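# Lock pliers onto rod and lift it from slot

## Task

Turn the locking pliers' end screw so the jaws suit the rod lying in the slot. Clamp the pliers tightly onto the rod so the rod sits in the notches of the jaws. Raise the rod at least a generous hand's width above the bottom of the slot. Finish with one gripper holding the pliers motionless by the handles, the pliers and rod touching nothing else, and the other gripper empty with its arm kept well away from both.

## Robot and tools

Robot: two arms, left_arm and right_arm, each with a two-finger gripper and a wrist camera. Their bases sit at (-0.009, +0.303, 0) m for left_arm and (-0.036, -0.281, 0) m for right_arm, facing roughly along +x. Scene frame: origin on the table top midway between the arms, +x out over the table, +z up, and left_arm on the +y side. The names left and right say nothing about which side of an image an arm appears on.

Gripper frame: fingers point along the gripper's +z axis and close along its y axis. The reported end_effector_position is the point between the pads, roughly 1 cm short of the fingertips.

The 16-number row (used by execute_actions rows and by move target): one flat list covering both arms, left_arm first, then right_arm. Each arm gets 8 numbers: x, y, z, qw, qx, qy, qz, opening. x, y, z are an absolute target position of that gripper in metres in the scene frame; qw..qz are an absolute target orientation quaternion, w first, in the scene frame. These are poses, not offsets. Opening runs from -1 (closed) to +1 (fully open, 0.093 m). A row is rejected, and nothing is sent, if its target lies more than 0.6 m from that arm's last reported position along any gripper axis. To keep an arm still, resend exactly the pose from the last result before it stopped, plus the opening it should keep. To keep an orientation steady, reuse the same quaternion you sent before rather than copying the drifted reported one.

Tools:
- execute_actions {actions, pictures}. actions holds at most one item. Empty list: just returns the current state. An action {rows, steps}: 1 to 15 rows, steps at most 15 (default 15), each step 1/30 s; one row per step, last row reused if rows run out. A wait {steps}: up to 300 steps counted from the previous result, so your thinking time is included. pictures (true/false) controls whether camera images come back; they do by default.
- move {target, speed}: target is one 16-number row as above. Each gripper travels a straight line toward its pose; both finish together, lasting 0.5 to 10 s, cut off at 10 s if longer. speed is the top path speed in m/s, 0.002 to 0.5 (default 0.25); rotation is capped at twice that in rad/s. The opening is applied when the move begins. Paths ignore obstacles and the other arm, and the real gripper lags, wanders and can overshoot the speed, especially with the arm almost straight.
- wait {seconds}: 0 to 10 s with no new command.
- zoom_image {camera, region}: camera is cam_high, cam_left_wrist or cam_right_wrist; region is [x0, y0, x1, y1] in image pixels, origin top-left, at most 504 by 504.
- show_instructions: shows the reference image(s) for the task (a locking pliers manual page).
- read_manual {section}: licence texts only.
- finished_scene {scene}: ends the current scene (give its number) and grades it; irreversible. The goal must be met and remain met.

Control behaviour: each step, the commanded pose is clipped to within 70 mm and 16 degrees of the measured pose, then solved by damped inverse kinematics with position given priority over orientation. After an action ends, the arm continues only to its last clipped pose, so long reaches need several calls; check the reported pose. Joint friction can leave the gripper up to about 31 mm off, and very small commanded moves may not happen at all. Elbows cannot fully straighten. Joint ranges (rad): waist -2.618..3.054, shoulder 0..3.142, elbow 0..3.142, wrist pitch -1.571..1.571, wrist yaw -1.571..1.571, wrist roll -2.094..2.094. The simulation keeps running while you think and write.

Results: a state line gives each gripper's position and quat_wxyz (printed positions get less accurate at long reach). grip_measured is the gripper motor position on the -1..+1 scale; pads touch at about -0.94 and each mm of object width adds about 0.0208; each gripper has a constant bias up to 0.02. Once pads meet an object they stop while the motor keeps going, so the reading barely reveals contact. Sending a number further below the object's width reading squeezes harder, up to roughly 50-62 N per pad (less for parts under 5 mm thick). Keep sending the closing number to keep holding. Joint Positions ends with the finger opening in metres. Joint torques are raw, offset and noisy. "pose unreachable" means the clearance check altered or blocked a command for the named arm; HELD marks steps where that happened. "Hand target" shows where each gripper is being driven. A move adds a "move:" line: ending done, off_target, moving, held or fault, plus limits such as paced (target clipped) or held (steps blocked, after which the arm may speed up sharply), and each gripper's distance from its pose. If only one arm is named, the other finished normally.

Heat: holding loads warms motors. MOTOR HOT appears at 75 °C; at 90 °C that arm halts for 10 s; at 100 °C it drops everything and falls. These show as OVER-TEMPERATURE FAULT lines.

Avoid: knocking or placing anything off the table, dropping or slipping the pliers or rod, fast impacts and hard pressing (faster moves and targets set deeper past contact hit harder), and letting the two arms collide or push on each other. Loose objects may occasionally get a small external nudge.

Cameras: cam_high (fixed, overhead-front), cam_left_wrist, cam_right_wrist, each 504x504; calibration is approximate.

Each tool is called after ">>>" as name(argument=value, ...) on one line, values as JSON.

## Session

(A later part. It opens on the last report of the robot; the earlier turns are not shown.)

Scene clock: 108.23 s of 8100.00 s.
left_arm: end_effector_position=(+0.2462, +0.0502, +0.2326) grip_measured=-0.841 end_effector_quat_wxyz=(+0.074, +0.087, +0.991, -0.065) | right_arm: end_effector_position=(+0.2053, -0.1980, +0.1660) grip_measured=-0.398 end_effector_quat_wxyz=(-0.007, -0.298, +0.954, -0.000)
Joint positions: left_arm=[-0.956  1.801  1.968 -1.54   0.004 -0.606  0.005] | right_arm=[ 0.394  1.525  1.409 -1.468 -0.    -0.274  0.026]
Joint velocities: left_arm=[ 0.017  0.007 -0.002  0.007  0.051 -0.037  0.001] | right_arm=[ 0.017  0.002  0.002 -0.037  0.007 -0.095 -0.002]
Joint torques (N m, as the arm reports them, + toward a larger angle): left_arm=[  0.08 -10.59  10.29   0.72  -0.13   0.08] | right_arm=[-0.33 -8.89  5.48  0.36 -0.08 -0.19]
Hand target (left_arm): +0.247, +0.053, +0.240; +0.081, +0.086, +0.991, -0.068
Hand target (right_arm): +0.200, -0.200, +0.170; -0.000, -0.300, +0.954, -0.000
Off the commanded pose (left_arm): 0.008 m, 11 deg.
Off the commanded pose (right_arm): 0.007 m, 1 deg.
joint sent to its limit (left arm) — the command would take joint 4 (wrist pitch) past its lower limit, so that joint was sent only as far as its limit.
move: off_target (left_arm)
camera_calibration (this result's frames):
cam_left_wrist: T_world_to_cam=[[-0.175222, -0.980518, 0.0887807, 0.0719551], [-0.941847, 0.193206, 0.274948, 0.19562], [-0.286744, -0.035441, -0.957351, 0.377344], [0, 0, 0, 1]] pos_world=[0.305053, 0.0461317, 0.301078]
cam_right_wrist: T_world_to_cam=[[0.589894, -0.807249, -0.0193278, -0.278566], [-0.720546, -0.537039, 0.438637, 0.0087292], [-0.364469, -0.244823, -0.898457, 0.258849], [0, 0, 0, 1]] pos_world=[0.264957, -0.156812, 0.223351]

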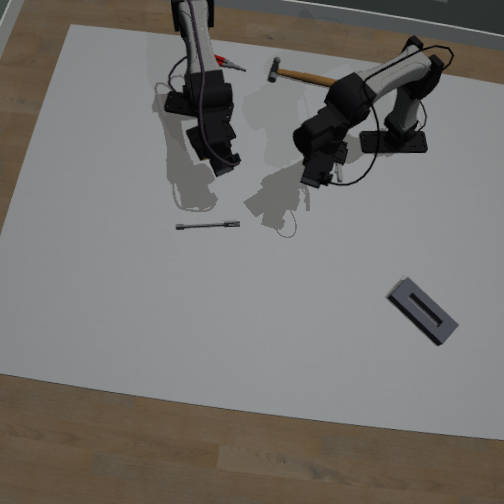

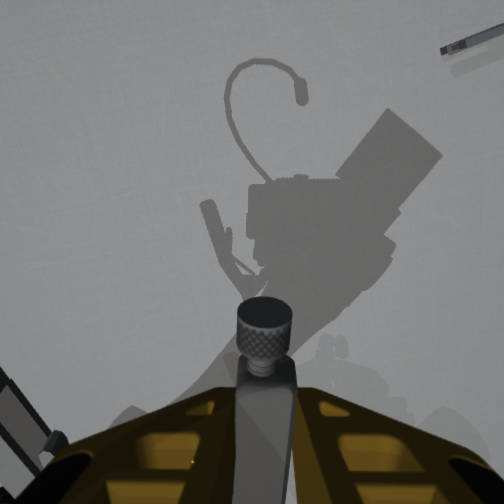

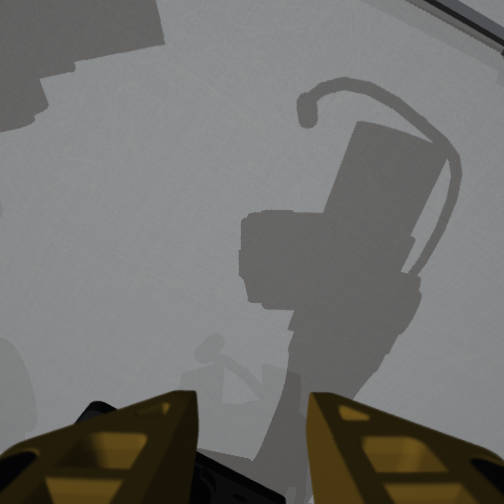

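>>> move(target=[0.36,0.2,0.26,0.701,-0.092,0.701,0.092,-0.9,0.2,-0.2,0.17,0,-0.3,0.954,0,-0.4], speed=0.2)

>>> move(target=[0.5,0.39,0.24,0.638,-0.304,0.638,0.304,-0.9,0.2,-0.2,0.17,0,-0.3,0.954,0,-0.4], speed=0.15)

Scene clock: 116.83 s of 8100.00 s.
left_arm: end_effector_position=(+0.3548, +0.2005, +0.2677) grip_measured=-0.841 end_effector_quat_wxyz=(+0.698, -0.089, +0.703, +0.097) | right_arm: end_effector_position=(+0.2053, -0.1980, +0.1660) grip_measured=-0.398 end_effector_quat_wxyz=(-0.007, -0.298, +0.954, -0.000)
Joint positions: left_arm=[-0.807  1.269  0.638  0.623 -0.894  0.005  0.005] | right_arm=[ 0.394  1.525  1.409 -1.468 -0.    -0.274  0.026]
Joint velocities: left_arm=[-0.002  0.007 -0.022  0.022  0.066  0.007  0.002] | right_arm=[-0.032 -0.002 -0.007 -0.022  0.037  0.007 -0.001]
Joint torques (N m, as the arm reports them, + toward a larger angle): left_arm=[ 0.37 -4.21  7.7   2.67 -0.09  0.17] | right_arm=[-0.3  -8.91  5.54  0.36 -0.08 -0.17]
Hand target (left_arm): +0.356, +0.204, +0.264; +0.701, -0.090, +0.700, +0.102
Hand target (right_arm): +0.200, -0.200, +0.170; -0.000, -0.300, +0.954, -0.000
Off the commanded pose (left_arm): 0.009 m, 1 deg.
Off the commanded pose (right_arm): 0.007 m, 1 deg.
move: done
camera_calibration (this result's frames):
cam_left_wrist: T_world_to_cam=[[0.286249, -0.958113, -0.0090269, 0.0932117], [-0.414237, -0.115253, -0.902842, 0.449239], [0.863984, 0.262177, -0.429877, -0.161708], [0, 0, 0, 1]] pos_world=[0.299123, 0.18348, 0.336919]
cam_right_wrist: T_world_to_cam=[[0.589894, -0.807249, -0.0193278, -0.278566], [-0.720546, -0.537039, 0.438637, 0.0087292], [-0.364469, -0.244823, -0.898457, 0.258849], [0, 0, 0, 1]] pos_world=[0.264957, -0.156812, 0.223351]

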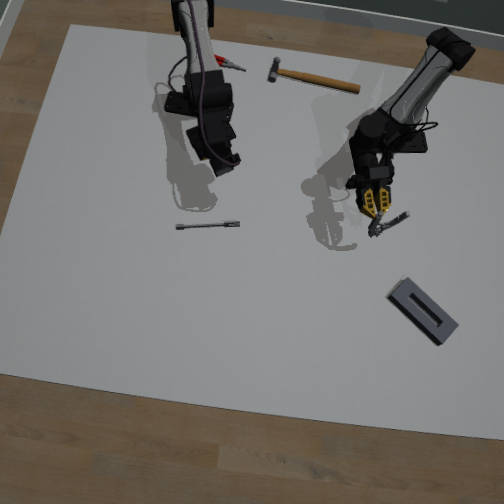

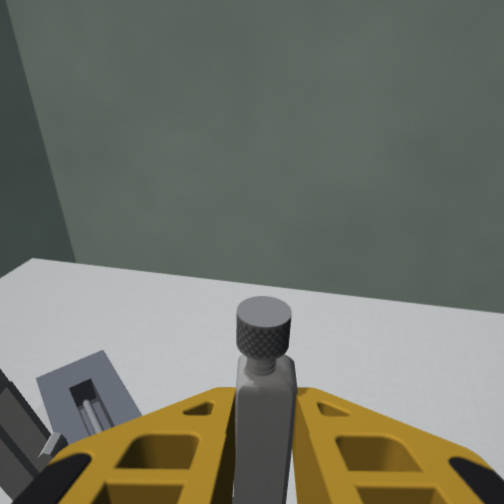

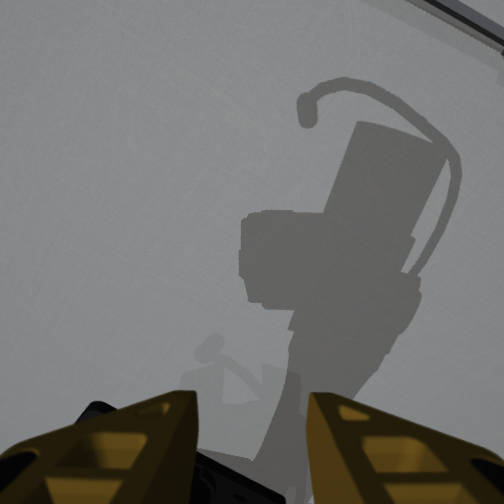

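Scene clock: 119.30 s of 8100.00 s.
left_arm: end_effector_position=(+0.4944, +0.3889, +0.2271) grip_measured=-0.841 end_effector_quat_wxyz=(+0.629, -0.291, +0.652, +0.308) | right_arm: end_effector_position=(+0.2053, -0.1980, +0.1660) grip_measured=-0.398 end_effector_quat_wxyz=(-0.007, -0.298, +0.954, -0.000)
Joint positions: left_arm=[-0.287  1.908  1.128  0.743 -0.985  0.006  0.005] | right_arm=[ 0.394  1.525  1.409 -1.468 -0.    -0.274  0.026]
Joint velocities: left_arm=[ 0.007  0.012 -0.002 -0.037 -0.066  0.022 -0.001] | right_arm=[ 0.007 -0.017  0.002 -0.051  0.051  0.037 -0.001]
Joint torques (N m, as the arm reports them, + toward a larger angle): left_arm=[  0.18 -11.36  12.     2.47  -0.19   0.17] | right_arm=[-0.36 -8.91  5.52  0.36 -0.08 -0.18]
Hand target (left_arm): +0.498, +0.392, +0.240; +0.639, -0.301, +0.637, +0.308
Hand target (right_arm): +0.200, -0.200, +0.170; -0.000, -0.300, +0.954, -0.000
Off the commanded pose (left_arm): 0.014 m, 3 deg.
Off the commanded pose (right_arm): 0.007 m, 1 deg.
move: off_target (left_arm)
camera_calibration (this result's frames):
cam_left_wrist: T_world_to_cam=[[0.784044, -0.619778, -0.0339219, -0.138629], [-0.29819, -0.328164, -0.896321, 0.516001], [0.544388, 0.71287, -0.442106, -0.363677], [0, 0, 0, 1]] pos_world=[0.460539, 0.342668, 0.297016]
cam_right_wrist: T_world_to_cam=[[0.589894, -0.807249, -0.0193278, -0.278566], [-0.720546, -0.537039, 0.438637, 0.0087292], [-0.364469, -0.244823, -0.898457, 0.258849], [0, 0, 0, 1]] pos_world=[0.264957, -0.156812, 0.223351]

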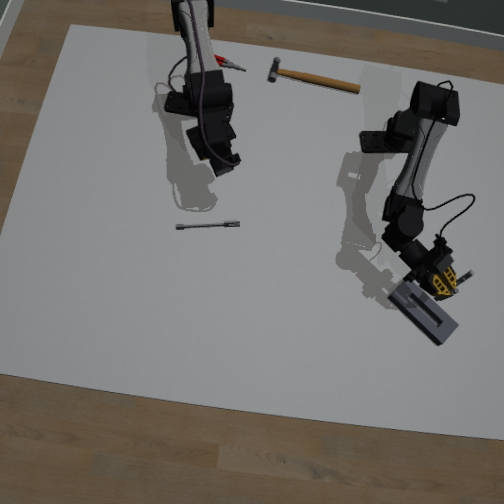

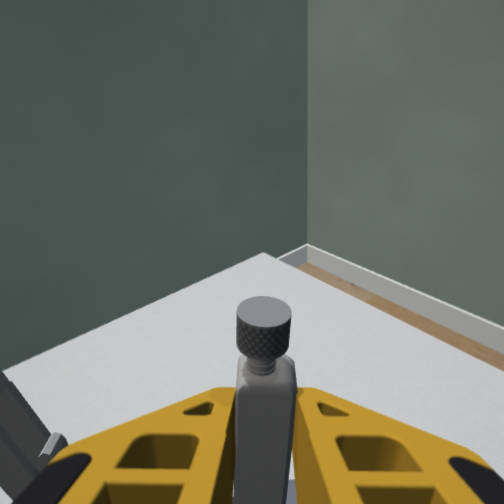

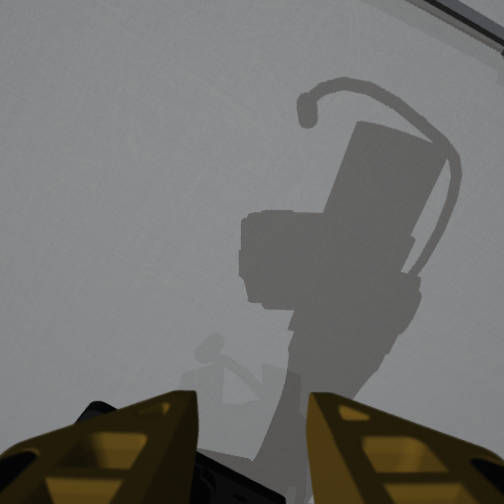

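>>> move(target=[0.524,0.386,0.245,0.638,-0.304,0.638,0.304,-0.9,0.38,0.03,0.10,0.58,-0.405,0.58,0.405,-0.4], speed=0.2)

Scene clock: 131.73 s of 8100.00 s.
left_arm: end_effector_position=(+0.5190, +0.3868, +0.2347) grip_measured=-0.841 end_effector_quat_wxyz=(+0.627, -0.294, +0.651, +0.310) | right_arm: end_effector_position=(+0.3777, +0.0282, +0.0926) grip_measured=-0.398 end_effector_quat_wxyz=(+0.579, -0.396, +0.593, +0.395)
Joint positions: left_arm=[-0.287  1.979  1.267  0.674 -0.993  0.003  0.005] | right_arm=[ 0.474  2.256  0.948  1.285 -0.776 -0.006  0.026]
Joint velocities: left_arm=[ 0.002 -0.007 -0.002 -0.037  0.007 -0.022 -0.   ] | right_arm=[-0.007  0.002 -0.007  0.037 -0.051  0.022  0.   ]
Joint torques (N m, as the arm reports them, + toward a larger angle): left_arm=[ -0.44 -12.2   12.29   2.35  -0.23   0.  ] | right_arm=[  0.36 -10.12   6.54   2.45  -0.13  -0.09]
Hand target (left_arm): +0.523, +0.386, +0.245; +0.638, -0.304, +0.638, +0.304
Hand target (right_arm): +0.378, +0.033, +0.097; +0.586, -0.399, +0.581, +0.400
Off the commanded pose (left_arm): 0.011 m, 2 deg.
Off the commanded pose (right_arm): 0.008 m, 2 deg.
move: off_target (left_arm)
camera_calibration (this result's frames):
cam_left_wrist: T_world_to_cam=[[0.788787, -0.613779, -0.0330248, -0.163962], [-0.295485, -0.331528, -0.895979, 0.529361], [0.538985, 0.716494, -0.442867, -0.370706], [0, 0, 0, 1]] pos_world=[0.485554, 0.34047, 0.304708]
cam_right_wrist: T_world_to_cam=[[0.933061, -0.359394, 0.0152646, -0.34461], [-0.146136, -0.417492, -0.896853, 0.189968], [0.328697, 0.834587, -0.442066, -0.0234111], [0, 0, 0, 1]] pos_world=[0.356999, -0.0250023, 0.165284]

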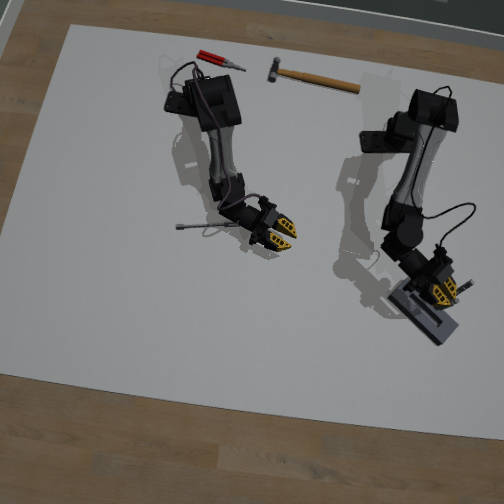

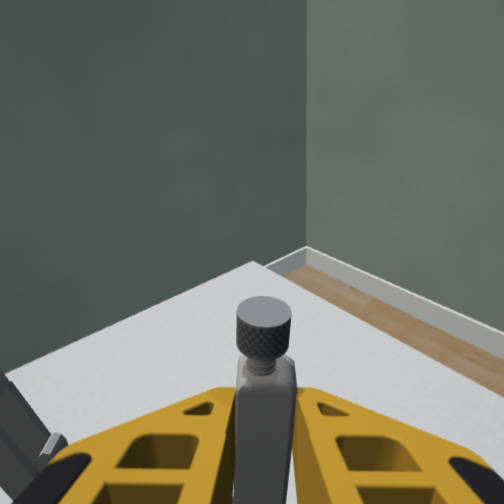

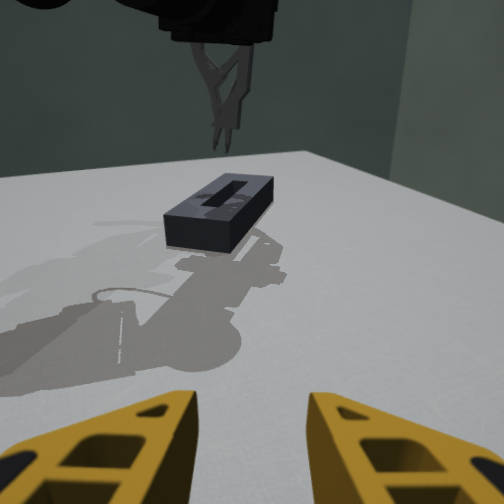

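>>> move(target=[0.524,0.386,0.197,0.638,-0.304,0.638,0.304,-0.9,0.26,0.093,0.07,0.638,-0.304,0.638,0.304,-0.4], speed=0.1)

>>> zoom_image(camera="cam_right_wrist", region=[190,80,330,220])

Scene clock: 139.83 s of 8100.00 s.
left_arm: end_effector_position=(+0.5272, +0.3861, +0.2012) grip_measured=-0.841 end_effector_quat_wxyz=(+0.635, -0.300, +0.643, +0.305) | right_arm: end_effector_position=(+0.2606, +0.0920, +0.0573) grip_measured=-0.398 end_effector_quat_wxyz=(+0.617, -0.318, +0.657, +0.294)
Joint positions: left_arm=[-0.287  2.079  1.248  0.817 -0.995 -0.001  0.005] | right_arm=[ 0.964  2.241  0.632  1.542  0.005 -0.005  0.026]
Joint velocities: left_arm=[ 0.007 -0.007  0.002  0.007 -0.007  0.022 -0.   ] | right_arm=[ 0.002  0.002 -0.007 -0.022  0.139 -0.081 -0.001]
Joint torques (N m, as the arm reports them, + toward a larger angle): left_arm=[ -0.48 -12.81   6.97   2.57  -0.18   0.  ] | right_arm=[  0.02 -12.     2.6    2.73   0.05  -0.17]
Hand target (left_arm): +0.524, +0.386, +0.197; +0.638, -0.304, +0.639, +0.304
Hand target (right_arm): +0.259, +0.090, +0.070; +0.629, -0.312, +0.647, +0.297
Off the commanded pose (left_arm): 0.005 m, 1 deg.
Off the commanded pose (right_arm): 0.013 m, 4 deg.
joint sent to its limit (right arm) — the command would take joint 4 (wrist pitch) past its upper limit, so that joint was sent only as far as its limit.
move: off_target (right_arm)
camera_calibration (this result's frames):
cam_left_wrist: T_world_to_cam=[[0.790313, -0.612636, -0.00907452, -0.178079], [-0.27117, -0.336457, -0.901811, 0.491716], [0.549429, 0.715174, -0.432035, -0.396619], [0, 0, 0, 1]] pos_world=[0.491991, 0.339995, 0.270466]
cam_right_wrist: T_world_to_cam=[[0.791175, -0.610876, 0.029536, -0.152582], [-0.276959, -0.400925, -0.873243, 0.19908], [0.545285, 0.682708, -0.486389, -0.0936857], [0, 0, 0, 1]] pos_world=[0.226942, 0.0505674, 0.132784]

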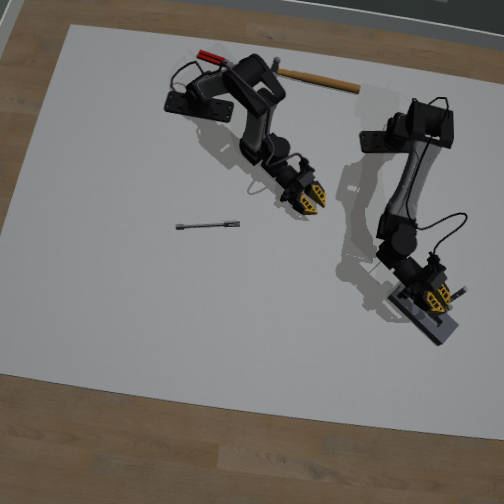

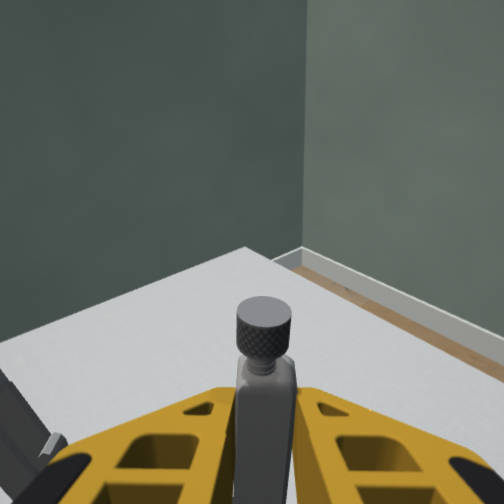

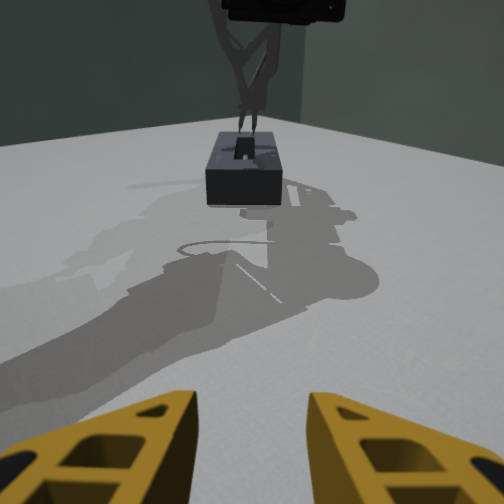

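Region (190, 80, 330, 220) of cam_right_wrist's 504x504 image, scaled by 3.600, with more detail than that image has.

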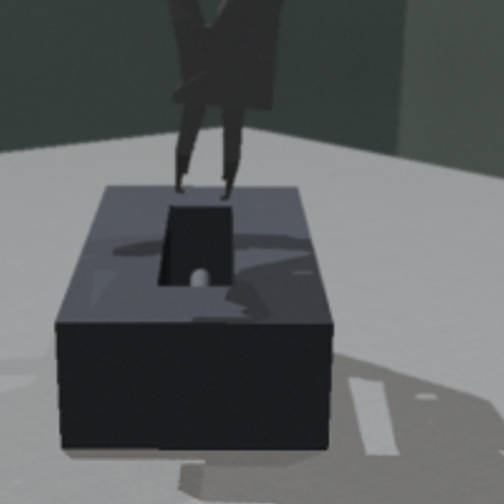

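>>> move(target=[0.515,0.396,0.197,0.648,-0.326,0.627,0.2815,-0.9,0.26,0.093,0.07,0.638,-0.304,0.638,0.304,-0.4], speed=0.03)

>>> zoom_image(camera="cam_right_wrist", region=[190,80,330,220])

Scene clock: 153.70 s of 8100.00 s.
left_arm: end_effector_position=(+0.5204, +0.3904, +0.1859) grip_measured=-0.841 end_effector_quat_wxyz=(+0.636, -0.315, +0.643, +0.289) | right_arm: end_effector_position=(+0.2615, +0.0913, +0.0574) grip_measured=-0.398 end_effector_quat_wxyz=(+0.618, -0.316, +0.658, +0.292)
Joint positions: left_arm=[-0.278  2.079  1.198  0.837 -0.984 -0.065  0.005] | right_arm=[ 0.964  2.241  0.632  1.543  0.012 -0.005  0.026]
Joint velocities: left_arm=[-0.002 -0.002 -0.002 -0.037  0.022 -0.007  0.001] | right_arm=[ 0.007 -0.012  0.022  0.066 -0.037 -0.022  0.001]
Joint torques (N m, as the arm reports them, + toward a larger angle): left_arm=[  0.48 -15.69   6.58   2.63  -0.12  -0.01] | right_arm=[  0.32 -11.25   3.53   2.74   0.01  -0.07]
Hand target (left_arm): +0.515, +0.396, +0.197; +0.648, -0.326, +0.628, +0.282
Hand target (right_arm): +0.260, +0.093, +0.070; +0.630, -0.308, +0.647, +0.300
Off the commanded pose (left_arm): 0.014 m, 3 deg.
Off the commanded pose (right_arm): 0.013 m, 4 deg.
joint sent to its limit (right arm) — the command would take joint 4 (wrist pitch) past its upper limit, so that joint was sent only as far as its limit.
move: off_target (left_arm, right_arm)
camera_calibration (this result's frames):
cam_left_wrist: T_world_to_cam=[[0.789797, -0.612608, 0.0305312, -0.177289], [-0.252847, -0.370523, -0.893746, 0.479883], [0.558828, 0.698158, -0.447534, -0.397946], [0, 0, 0, 1]] pos_world=[0.483742, 0.347028, 0.256212]
cam_right_wrist: T_world_to_cam=[[0.787189, -0.615984, 0.029967, -0.152193], [-0.279048, -0.399096, -0.873416, 0.199514], [0.549969, 0.679181, -0.486053, -0.0945642], [0, 0, 0, 1]] pos_world=[0.227486, 0.0501035, 0.132857]

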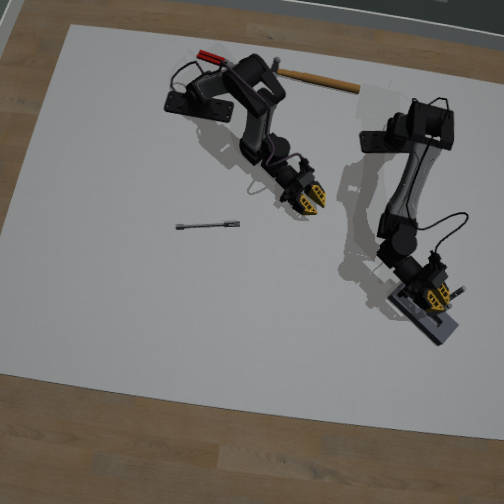

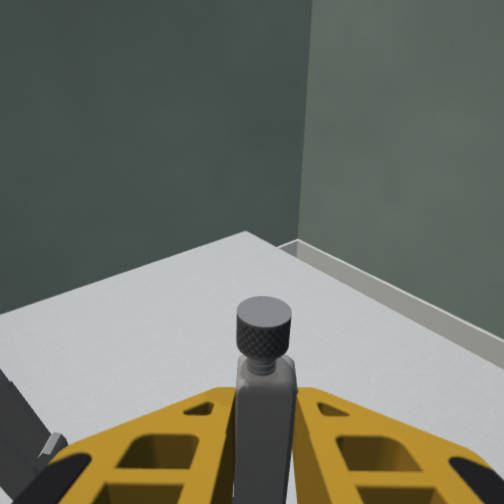

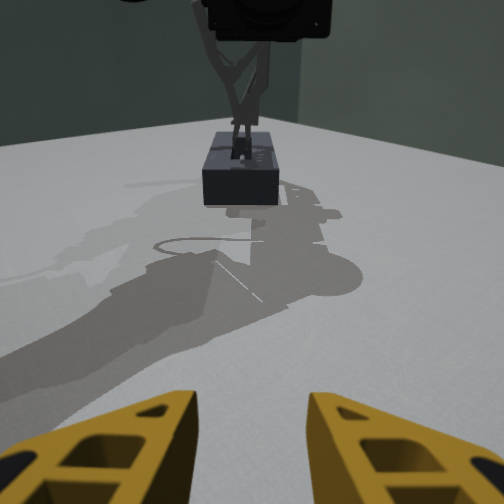

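Region (190, 80, 330, 220) of cam_right_wrist's 504x504 image, scaled by 3.600, with more detail than that image has.

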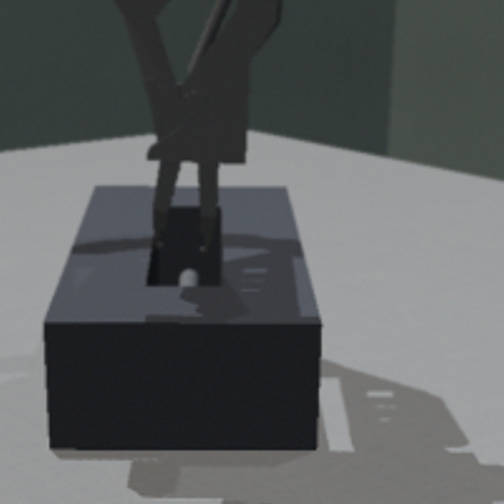

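>>> move(target=[0.518,0.393,0.163,0.648,-0.326,0.627,0.2815,-0.9,0.2615,0.0913,0.0574,0.618,-0.316,0.658,0.292,-0.4], speed=0.015)

>>> zoom_image(camera="cam_right_wrist", region=[190,80,330,220])

Scene clock: 158.70 s of 8100.00 s.
left_arm: end_effector_position=(+0.5205, +0.3914, +0.1660) grip_measured=-0.840 end_effector_quat_wxyz=(+0.641, -0.322, +0.634, +0.287) | right_arm: end_effector_position=(+0.2615, +0.0912, +0.0574) grip_measured=-0.398 end_effector_quat_wxyz=(+0.618, -0.316, +0.658, +0.292)
Joint positions: left_arm=[-0.278  2.139  1.179  0.938 -0.993 -0.068  0.005] | right_arm=[ 0.964  2.241  0.632  1.543  0.012 -0.005  0.026]
Joint velocities: left_arm=[-0.007 -0.007  0.017 -0.037 -0.037 -0.051  0.   ] | right_arm=[-0.007  0.002 -0.022  0.037 -0.037 -0.007  0.   ]
Joint torques (N m, as the arm reports them, + toward a larger angle): left_arm=[  0.01 -12.78   6.24   2.64  -0.1   -0.03] | right_arm=[-0.29 -9.77  3.69  2.47 -0.07 -0.15]
Hand target (left_arm): +0.518, +0.393, +0.163; +0.647, -0.327, +0.628, +0.282
Hand target (right_arm): +0.262, +0.091, +0.057; +0.618, -0.316, +0.658, +0.292
Off the commanded pose (left_arm): 0.004 m, 1 deg.
Off the commanded pose (right_arm): 0.000 m, 0 deg.
move: done
camera_calibration (this result's frames):
cam_left_wrist: T_world_to_cam=[[0.794201, -0.605461, 0.0515822, -0.184686], [-0.228367, -0.376061, -0.898013, 0.452527], [0.56311, 0.701423, -0.436935, -0.412853], [0, 0, 0, 1]] pos_world=[0.482502, 0.347942, 0.235512]
cam_right_wrist: T_world_to_cam=[[0.786954, -0.616283, 0.029992, -0.152169], [-0.279182, -0.399004, -0.873415, 0.199539], [0.550237, 0.678964, -0.486053, -0.0946144], [0, 0, 0, 1]] pos_world=[0.227518, 0.0500771, 0.132857]

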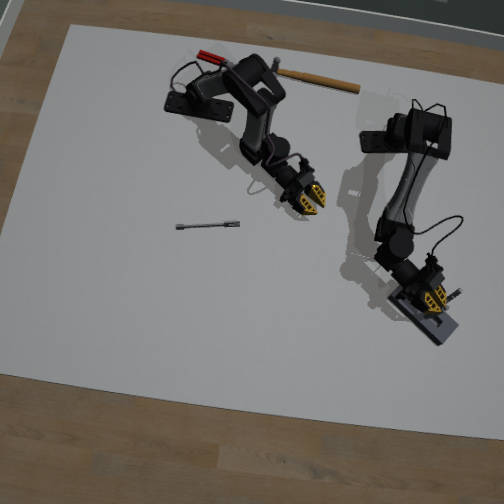

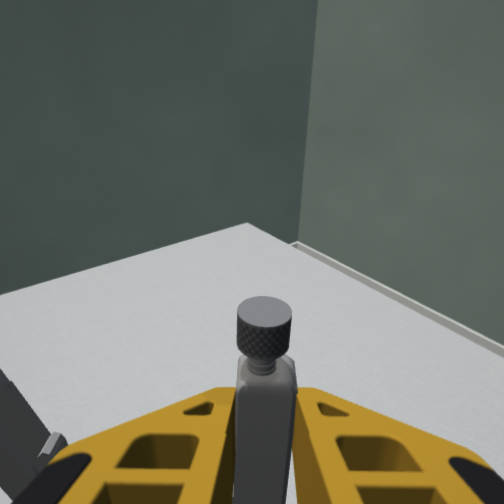

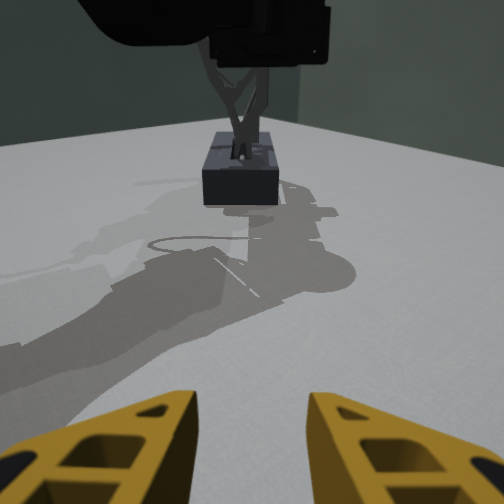

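Region (190, 80, 330, 220) of cam_right_wrist's 504x504 image, scaled by 3.600, with more detail than that image has.

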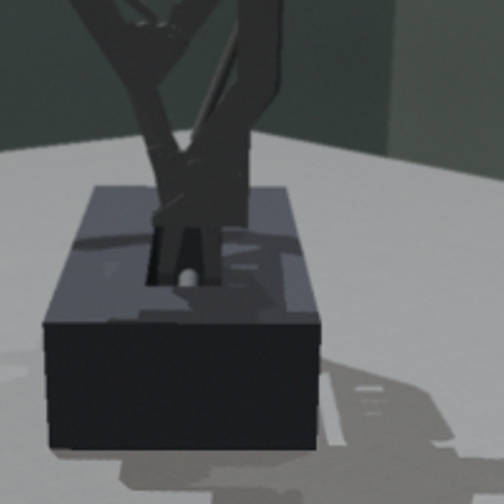

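>>> move(target=[0.518,0.393,0.153,0.648,-0.326,0.627,0.2815,-0.9,0.2615,0.0913,0.0574,0.618,-0.316,0.658,0.292,-0.4], speed=0.01)

>>> zoom_image(camera="cam_right_wrist", region=[190,80,330,220])

Scene clock: 162.63 s of 8100.00 s.
left_arm: end_effector_position=(+0.5201, +0.3924, +0.1631) grip_measured=-0.840 end_effector_quat_wxyz=(+0.646, -0.329, +0.626, +0.287) | right_arm: end_effector_position=(+0.2615, +0.0912, +0.0574) grip_measured=-0.398 end_effector_quat_wxyz=(+0.618, -0.316, +0.658, +0.292)
Joint positions: left_arm=[-0.278  2.158  1.178  0.978 -1.003 -0.068  0.005] | right_arm=[ 0.964  2.241  0.632  1.543  0.012 -0.005  0.026]
Joint velocities: left_arm=[-0.007  0.002 -0.007 -0.051  0.037 -0.022 -0.   ] | right_arm=[-0.027 -0.002  0.002 -0.007  0.007  0.022 -0.   ]
Joint torques (N m, as the arm reports them, + toward a larger angle): left_arm=[  0.01 -12.2    5.5    2.49   0.06  -0.02] | right_arm=[-0.27 -9.83  3.6   2.47 -0.06 -0.15]
Hand target (left_arm): +0.518, +0.393, +0.153; +0.648, -0.327, +0.628, +0.282
Hand target (right_arm): +0.261, +0.091, +0.057; +0.618, -0.316, +0.658, +0.292
Off the commanded pose (left_arm): 0.010 m, 1 deg.
Off the commanded pose (right_arm): 0.000 m, 0 deg.
move: done
camera_calibration (this result's frames):
cam_left_wrist: T_world_to_cam=[[0.799104, -0.597132, 0.0697487, -0.19243], [-0.205334, -0.380127, -0.901854, 0.440488], [0.56504, 0.706354, -0.426373, -0.419244], [0, 0, 0, 1]] pos_world=[0.481108, 0.34867, 0.231923]
cam_right_wrist: T_world_to_cam=[[0.786954, -0.616283, 0.029992, -0.152169], [-0.279182, -0.399004, -0.873415, 0.199539], [0.550237, 0.678964, -0.486053, -0.0946144], [0, 0, 0, 1]] pos_world=[0.227518, 0.0500771, 0.132857]

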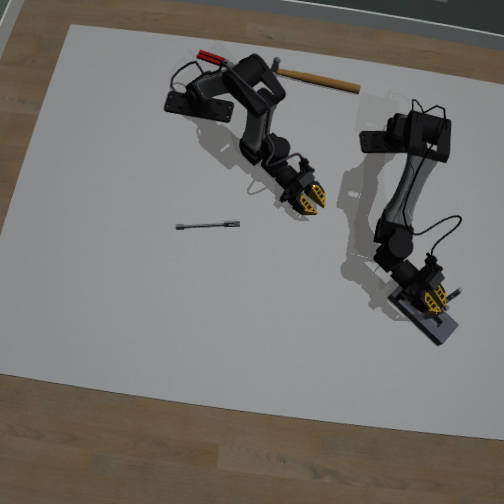

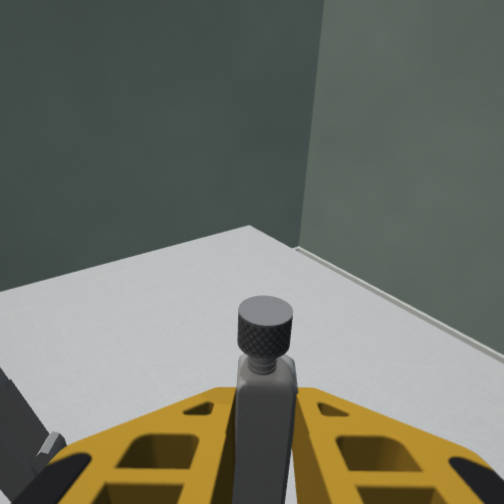

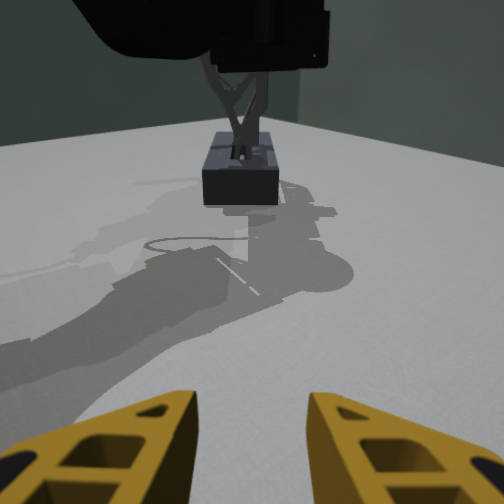

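Region (190, 80, 330, 220) of cam_right_wrist's 504x504 image, scaled by 3.600, with more detail than that image has.

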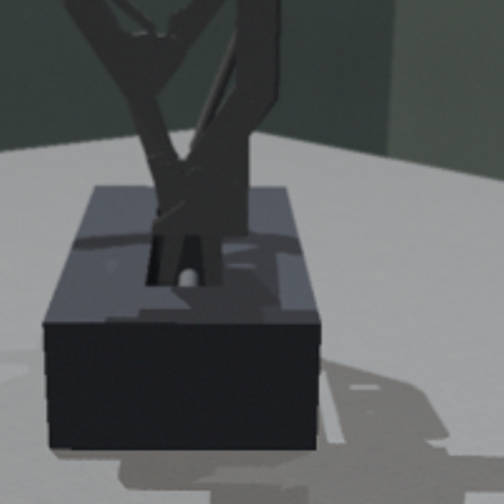

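>>> execute_actions(actions=[{"rows":[[0.520,0.3924,0.163,0.648,-0.326,0.627,0.2815,-0.3,0.2615,0.0913,0.0574,0.618,-0.316,0.658,0.292,-0.4]],"steps":10}], pictures=false)

>>> move(target=[0.488,0.353,0.165,0.638,-0.304,0.638,0.304,-0.3,0.2615,0.0913,0.0574,0.618,-0.316,0.658,0.292,-0.4], speed=0.06)

>>> move(target=[0.472,0.366,0.147,0.638,-0.304,0.638,0.304,1.0,0.2615,0.0913,0.0574,0.618,-0.316,0.658,0.292,-0.4], speed=0.06)

Scene clock: 167.83 s of 8100.00 s.
left_arm: end_effector_position=(+0.5212, +0.3915, +0.1633) grip_measured=-0.301 end_effector_quat_wxyz=(+0.648, -0.327, +0.627, +0.284) | right_arm: end_effector_position=(+0.2615, +0.0912, +0.0574) grip_measured=-0.398 end_effector_quat_wxyz=(+0.618, -0.316, +0.658, +0.292)
Joint positions: left_arm=[-0.278  2.158  1.178  0.98  -0.995 -0.068  0.031] | right_arm=[ 0.964  2.241  0.632  1.543  0.012 -0.005  0.026]
Joint velocities: left_arm=[-0.007 -0.002 -0.002  0.007 -0.037 -0.007 -0.001] | right_arm=[-0.007  0.007  0.002 -0.007  0.022 -0.066 -0.001]
Joint torques (N m, as the arm reports them, + toward a larger angle): left_arm=[ -0.17 -14.06   6.83   2.2   -0.04   0.05] | right_arm=[-0.21 -9.83  3.63  2.46 -0.06 -0.15]
Hand target (left_arm): +0.520, +0.392, +0.163; +0.649, -0.326, +0.627, +0.282
Hand target (right_arm): +0.261, +0.091, +0.057; +0.618, -0.316, +0.658, +0.292
Off the commanded pose (left_arm): 0.002 m, 0 deg.
Off the commanded pose (right_arm): 0.000 m, 0 deg.
Steps of this call (steps 1 to 146: nothing new was sent; steps 147 to 156: all 10 steps of this action). Readings (end_effector_position):
147: left_arm (+0.5201, +0.3924, +0.1632) | right_arm (+0.2615, +0.0912, +0.0574)
148: left_arm (+0.5204, +0.3922, +0.1632) | right_arm (+0.2615, +0.0912, +0.0574)
150: left_arm (+0.5208, +0.3919, +0.1633) | right_arm (+0.2615, +0.0912, +0.0574)
154: left_arm (+0.5211, +0.3916, +0.1633) | right_arm (+0.2615, +0.0912, +0.0574)
156: the state above

Scene clock: 169.27 s of 8100.00 s.
left_arm: end_effector_position=(+0.4951, +0.3535, +0.1655) grip_measured=-0.301 end_effector_quat_wxyz=(+0.640, -0.308, +0.637, +0.299) | right_arm: end_effector_position=(+0.2615, +0.0912, +0.0574) grip_measured=-0.398 end_effector_quat_wxyz=(+0.618, -0.316, +0.658, +0.292)
Joint positions: left_arm=[-0.376  2.092  1.076  1.012 -1.087 -0.018  0.031] | right_arm=[ 0.964  2.241  0.632  1.543  0.012 -0.005  0.026]
Joint velocities: left_arm=[ 0.012  0.007 -0.002  0.022 -0.022  0.007  0.001] | right_arm=[-0.007 -0.007  0.002  0.037 -0.007 -0.022 -0.001]
Joint torques (N m, as the arm reports them, + toward a larger angle): left_arm=[ -0.87 -14.05   4.93   2.18  -0.18   0.13] | right_arm=[-0.23 -9.81  3.62  2.46 -0.06 -0.14]
Hand target (left_arm): +0.489, +0.352, +0.164; +0.638, -0.305, +0.639, +0.303
Hand target (right_arm): +0.261, +0.091, +0.057; +0.618, -0.316, +0.658, +0.292
Off the commanded pose (left_arm): 0.007 m, 1 deg.
Off the commanded pose (right_arm): 0.000 m, 0 deg.
move: done
camera_calibration (this result's frames):
cam_left_wrist: T_world_to_cam=[[0.792127, -0.61011, 0.0173634, -0.179094], [-0.248118, -0.347871, -0.904115, 0.432881], [0.557649, 0.711865, -0.426937, -0.374849], [0, 0, 0, 1]] pos_world=[0.458305, 0.308161, 0.234448]
cam_right_wrist: T_world_to_cam=[[0.786954, -0.616283, 0.029992, -0.152169], [-0.279182, -0.399004, -0.873415, 0.199539], [0.550237, 0.678964, -0.486053, -0.0946144], [0, 0, 0, 1]] pos_world=[0.227518, 0.0500771, 0.132857]

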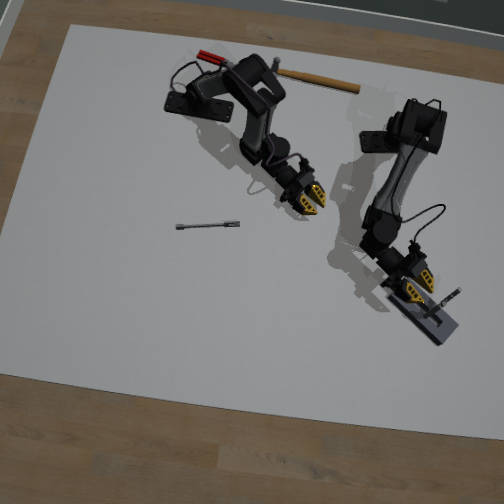

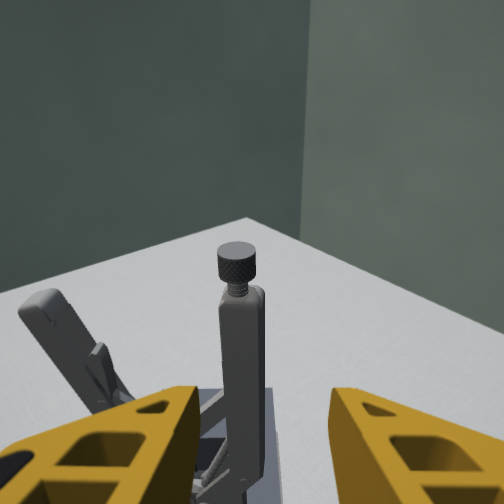

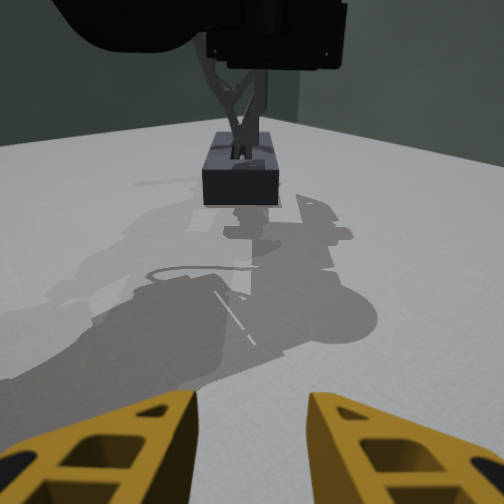

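Scene clock: 170.27 s of 8100.00 s.
left_arm: end_effector_position=(+0.4772, +0.3616, +0.1495) grip_measured=+1.000 end_effector_quat_wxyz=(+0.642, -0.308, +0.635, +0.300) | right_arm: end_effector_position=(+0.2615, +0.0912, +0.0574) grip_measured=-0.398 end_effector_quat_wxyz=(+0.618, -0.316, +0.658, +0.292)
Joint positions: left_arm=[-0.365  2.092  0.974  1.123 -1.077 -0.009  0.093] | right_arm=[ 0.964  2.241  0.632  1.543  0.012 -0.005  0.026]
Joint velocities: left_arm=[-0.002 -0.002  0.002 -0.051  0.007 -0.051  0.   ] | right_arm=[ 0.002 -0.002  0.002 -0.022 -0.007 -0.051  0.001]
Joint torques (N m, as the arm reports them, + toward a larger angle): left_arm=[  0.2  -12.99   4.53   2.19  -0.06   0.14] | right_arm=[-0.25 -9.82  3.61  2.46 -0.08 -0.15]
Hand target (left_arm): +0.472, +0.366, +0.147; +0.638, -0.304, +0.638, +0.304
Hand target (right_arm): +0.261, +0.091, +0.057; +0.618, -0.316, +0.658, +0.292
Off the commanded pose (left_arm): 0.007 m, 1 deg.
Off the commanded pose (right_arm): 0.000 m, 0 deg.
move: done
camera_calibration (this result's frames):
cam_left_wrist: T_world_to_cam=[[0.792551, -0.609565, 0.0171247, -0.160135], [-0.245539, -0.344701, -0.906031, 0.414684], [0.558187, 0.713871, -0.422866, -0.379039], [0, 0, 0, 1]] pos_world=[0.440311, 0.315915, 0.218176]
cam_right_wrist: T_world_to_cam=[[0.786954, -0.616283, 0.029992, -0.152169], [-0.279182, -0.399004, -0.873415, 0.199539], [0.550237, 0.678964, -0.486053, -0.0946144], [0, 0, 0, 1]] pos_world=[0.227518, 0.0500771, 0.132857]

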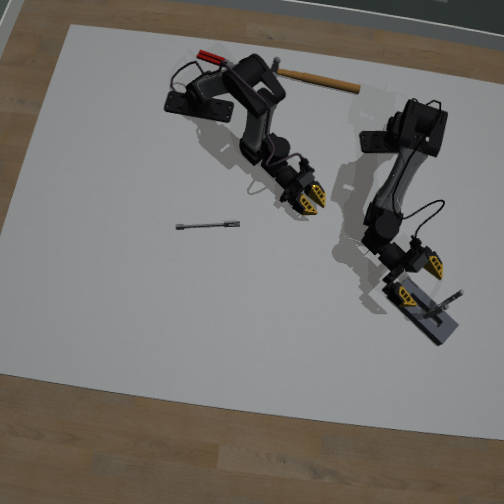

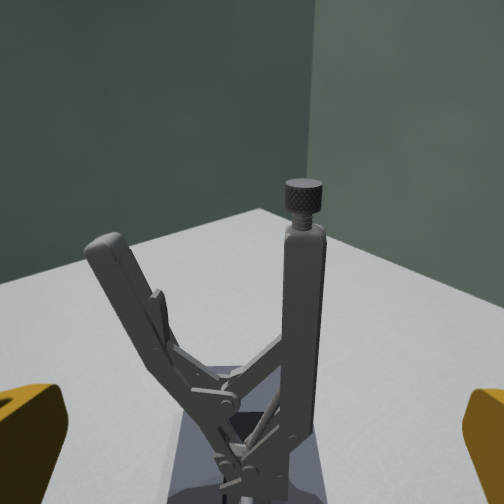

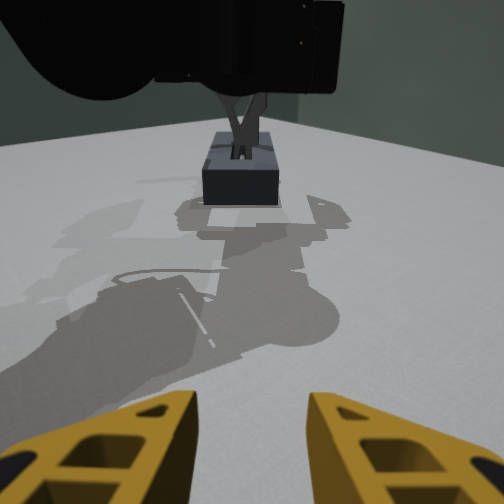

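>>> move(target=[0.464,0.374,0.147,0.638,-0.304,0.638,0.304,1.0,0.2615,0.0913,0.0574,0.618,-0.316,0.658,0.292,-0.4], speed=0.05)

>>> move(target=[0.488,0.398,0.147,0.638,-0.304,0.638,0.304,1.0,0.2615,0.0913,0.0574,0.618,-0.316,0.658,0.292,-0.4], speed=0.05)

Scene clock: 174.93 s of 8100.00 s.
left_arm: end_effector_position=(+0.4695, +0.3701, +0.1473) grip_measured=+1.000 end_effector_quat_wxyz=(+0.640, -0.307, +0.637, +0.301) | right_arm: end_effector_position=(+0.2615, +0.0912, +0.0574) grip_measured=-0.398 end_effector_quat_wxyz=(+0.618, -0.316, +0.658, +0.292)
Joint positions: left_arm=[-0.347  2.074  0.932  1.144 -1.06  -0.008  0.093] | right_arm=[ 0.964  2.241  0.632  1.543  0.012 -0.005  0.026]
Joint velocities: left_arm=[-0.012  0.007  0.002  0.007  0.007 -0.037  0.   ] | right_arm=[-0.017  0.007  0.002  0.007  0.007  0.022  0.   ]
Joint torques (N m, as the arm reports them, + toward a larger angle): left_arm=[  0.07 -13.42   4.4    2.21  -0.08   0.13] | right_arm=[-0.24 -9.82  3.59  2.45 -0.06 -0.14]
Hand target (left_arm): +0.464, +0.374, +0.147; +0.638, -0.304, +0.638, +0.304
Hand target (right_arm): +0.261, +0.091, +0.057; +0.618, -0.316, +0.658, +0.292
Off the commanded pose (left_arm): 0.007 m, 1 deg.
Off the commanded pose (right_arm): 0.000 m, 0 deg.
move: done
camera_calibration (this result's frames):
cam_left_wrist: T_world_to_cam=[[0.793559, -0.608378, 0.0118397, -0.148919], [-0.249815, -0.343473, -0.905328, 0.415166], [0.554848, 0.715473, -0.424548, -0.380492], [0, 0, 0, 1]] pos_world=[0.433006, 0.324231, 0.216087]
cam_right_wrist: T_world_to_cam=[[0.786954, -0.616283, 0.029992, -0.152169], [-0.279182, -0.399004, -0.873415, 0.199539], [0.550237, 0.678964, -0.486053, -0.0946144], [0, 0, 0, 1]] pos_world=[0.227518, 0.0500771, 0.132857]

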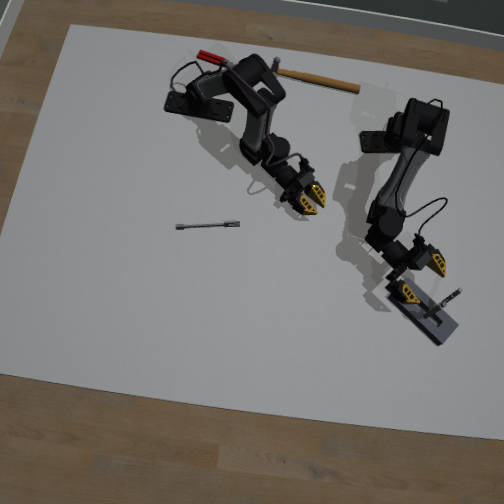

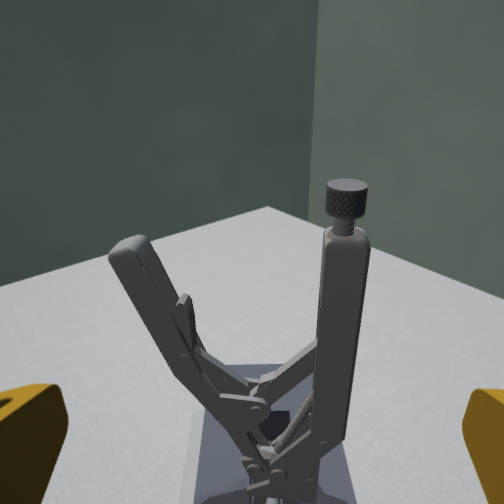

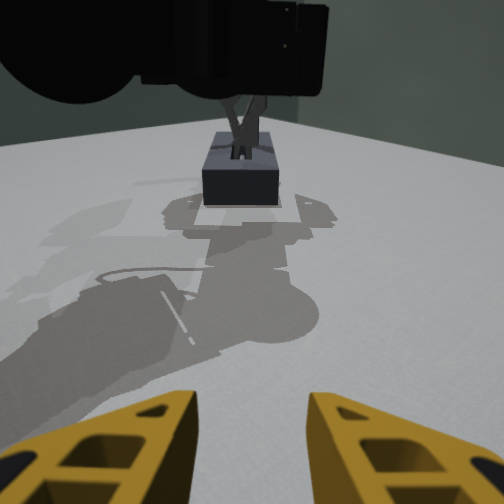

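Scene clock: 175.93 s of 8100.00 s.
left_arm: end_effector_position=(+0.4814, +0.3963, +0.1500) grip_measured=+1.000 end_effector_quat_wxyz=(+0.642, -0.308, +0.634, +0.301) | right_arm: end_effector_position=(+0.2615, +0.0912, +0.0574) grip_measured=-0.398 end_effector_quat_wxyz=(+0.618, -0.316, +0.658, +0.292)
Joint positions: left_arm=[-0.275  2.091  0.972  1.13  -0.988 -0.004  0.093] | right_arm=[ 0.964  2.241  0.632  1.543  0.012 -0.005  0.026]
Joint velocities: left_arm=[-0.002  0.002 -0.012  0.022  0.037  0.007  0.   ] | right_arm=[-0.007  0.002  0.002  0.022 -0.007 -0.066 -0.001]
Joint torques (N m, as the arm reports them, + toward a larger angle): left_arm=[  0.12 -10.5    9.69   2.03  -0.06   0.1 ] | right_arm=[-0.26 -9.82  3.66  2.47 -0.05 -0.16]
Hand target (left_arm): +0.487, +0.398, +0.147; +0.639, -0.303, +0.638, +0.305
Hand target (right_arm): +0.261, +0.091, +0.057; +0.618, -0.316, +0.658, +0.292
Off the commanded pose (left_arm): 0.007 m, 1 deg.
Off the commanded pose (right_arm): 0.000 m, 0 deg.
move: done
camera_calibration (this result's frames):
cam_left_wrist: T_world_to_cam=[[0.793714, -0.608086, 0.0158, -0.143268], [-0.244169, -0.34228, -0.907318, 0.426717], [0.557135, 0.716293, -0.420148, -0.406786], [0, 0, 0, 1]] pos_world=[0.444539, 0.350316, 0.218521]
cam_right_wrist: T_world_to_cam=[[0.786954, -0.616283, 0.029992, -0.152169], [-0.279182, -0.399004, -0.873415, 0.199539], [0.550237, 0.678964, -0.486053, -0.0946144], [0, 0, 0, 1]] pos_world=[0.227518, 0.0500771, 0.132857]

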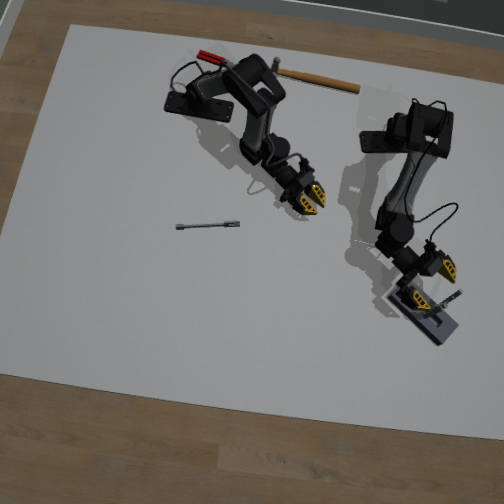

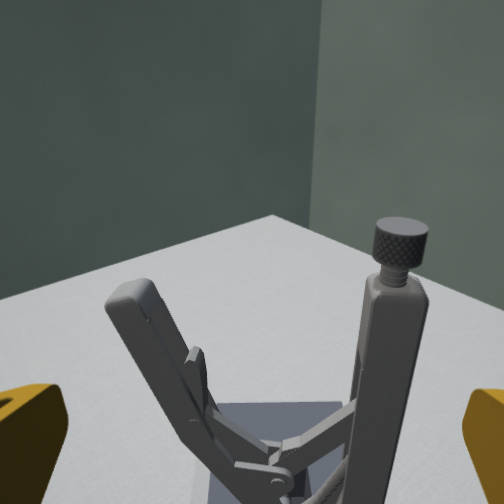

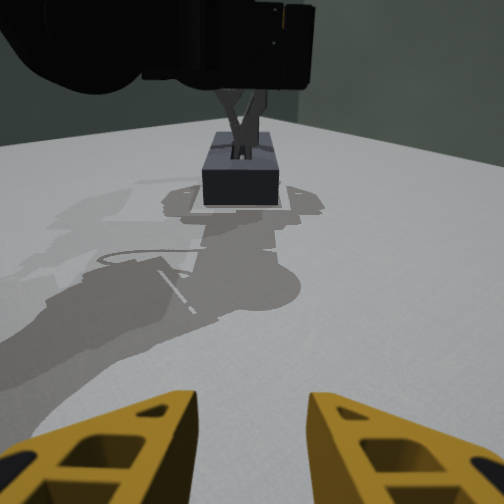

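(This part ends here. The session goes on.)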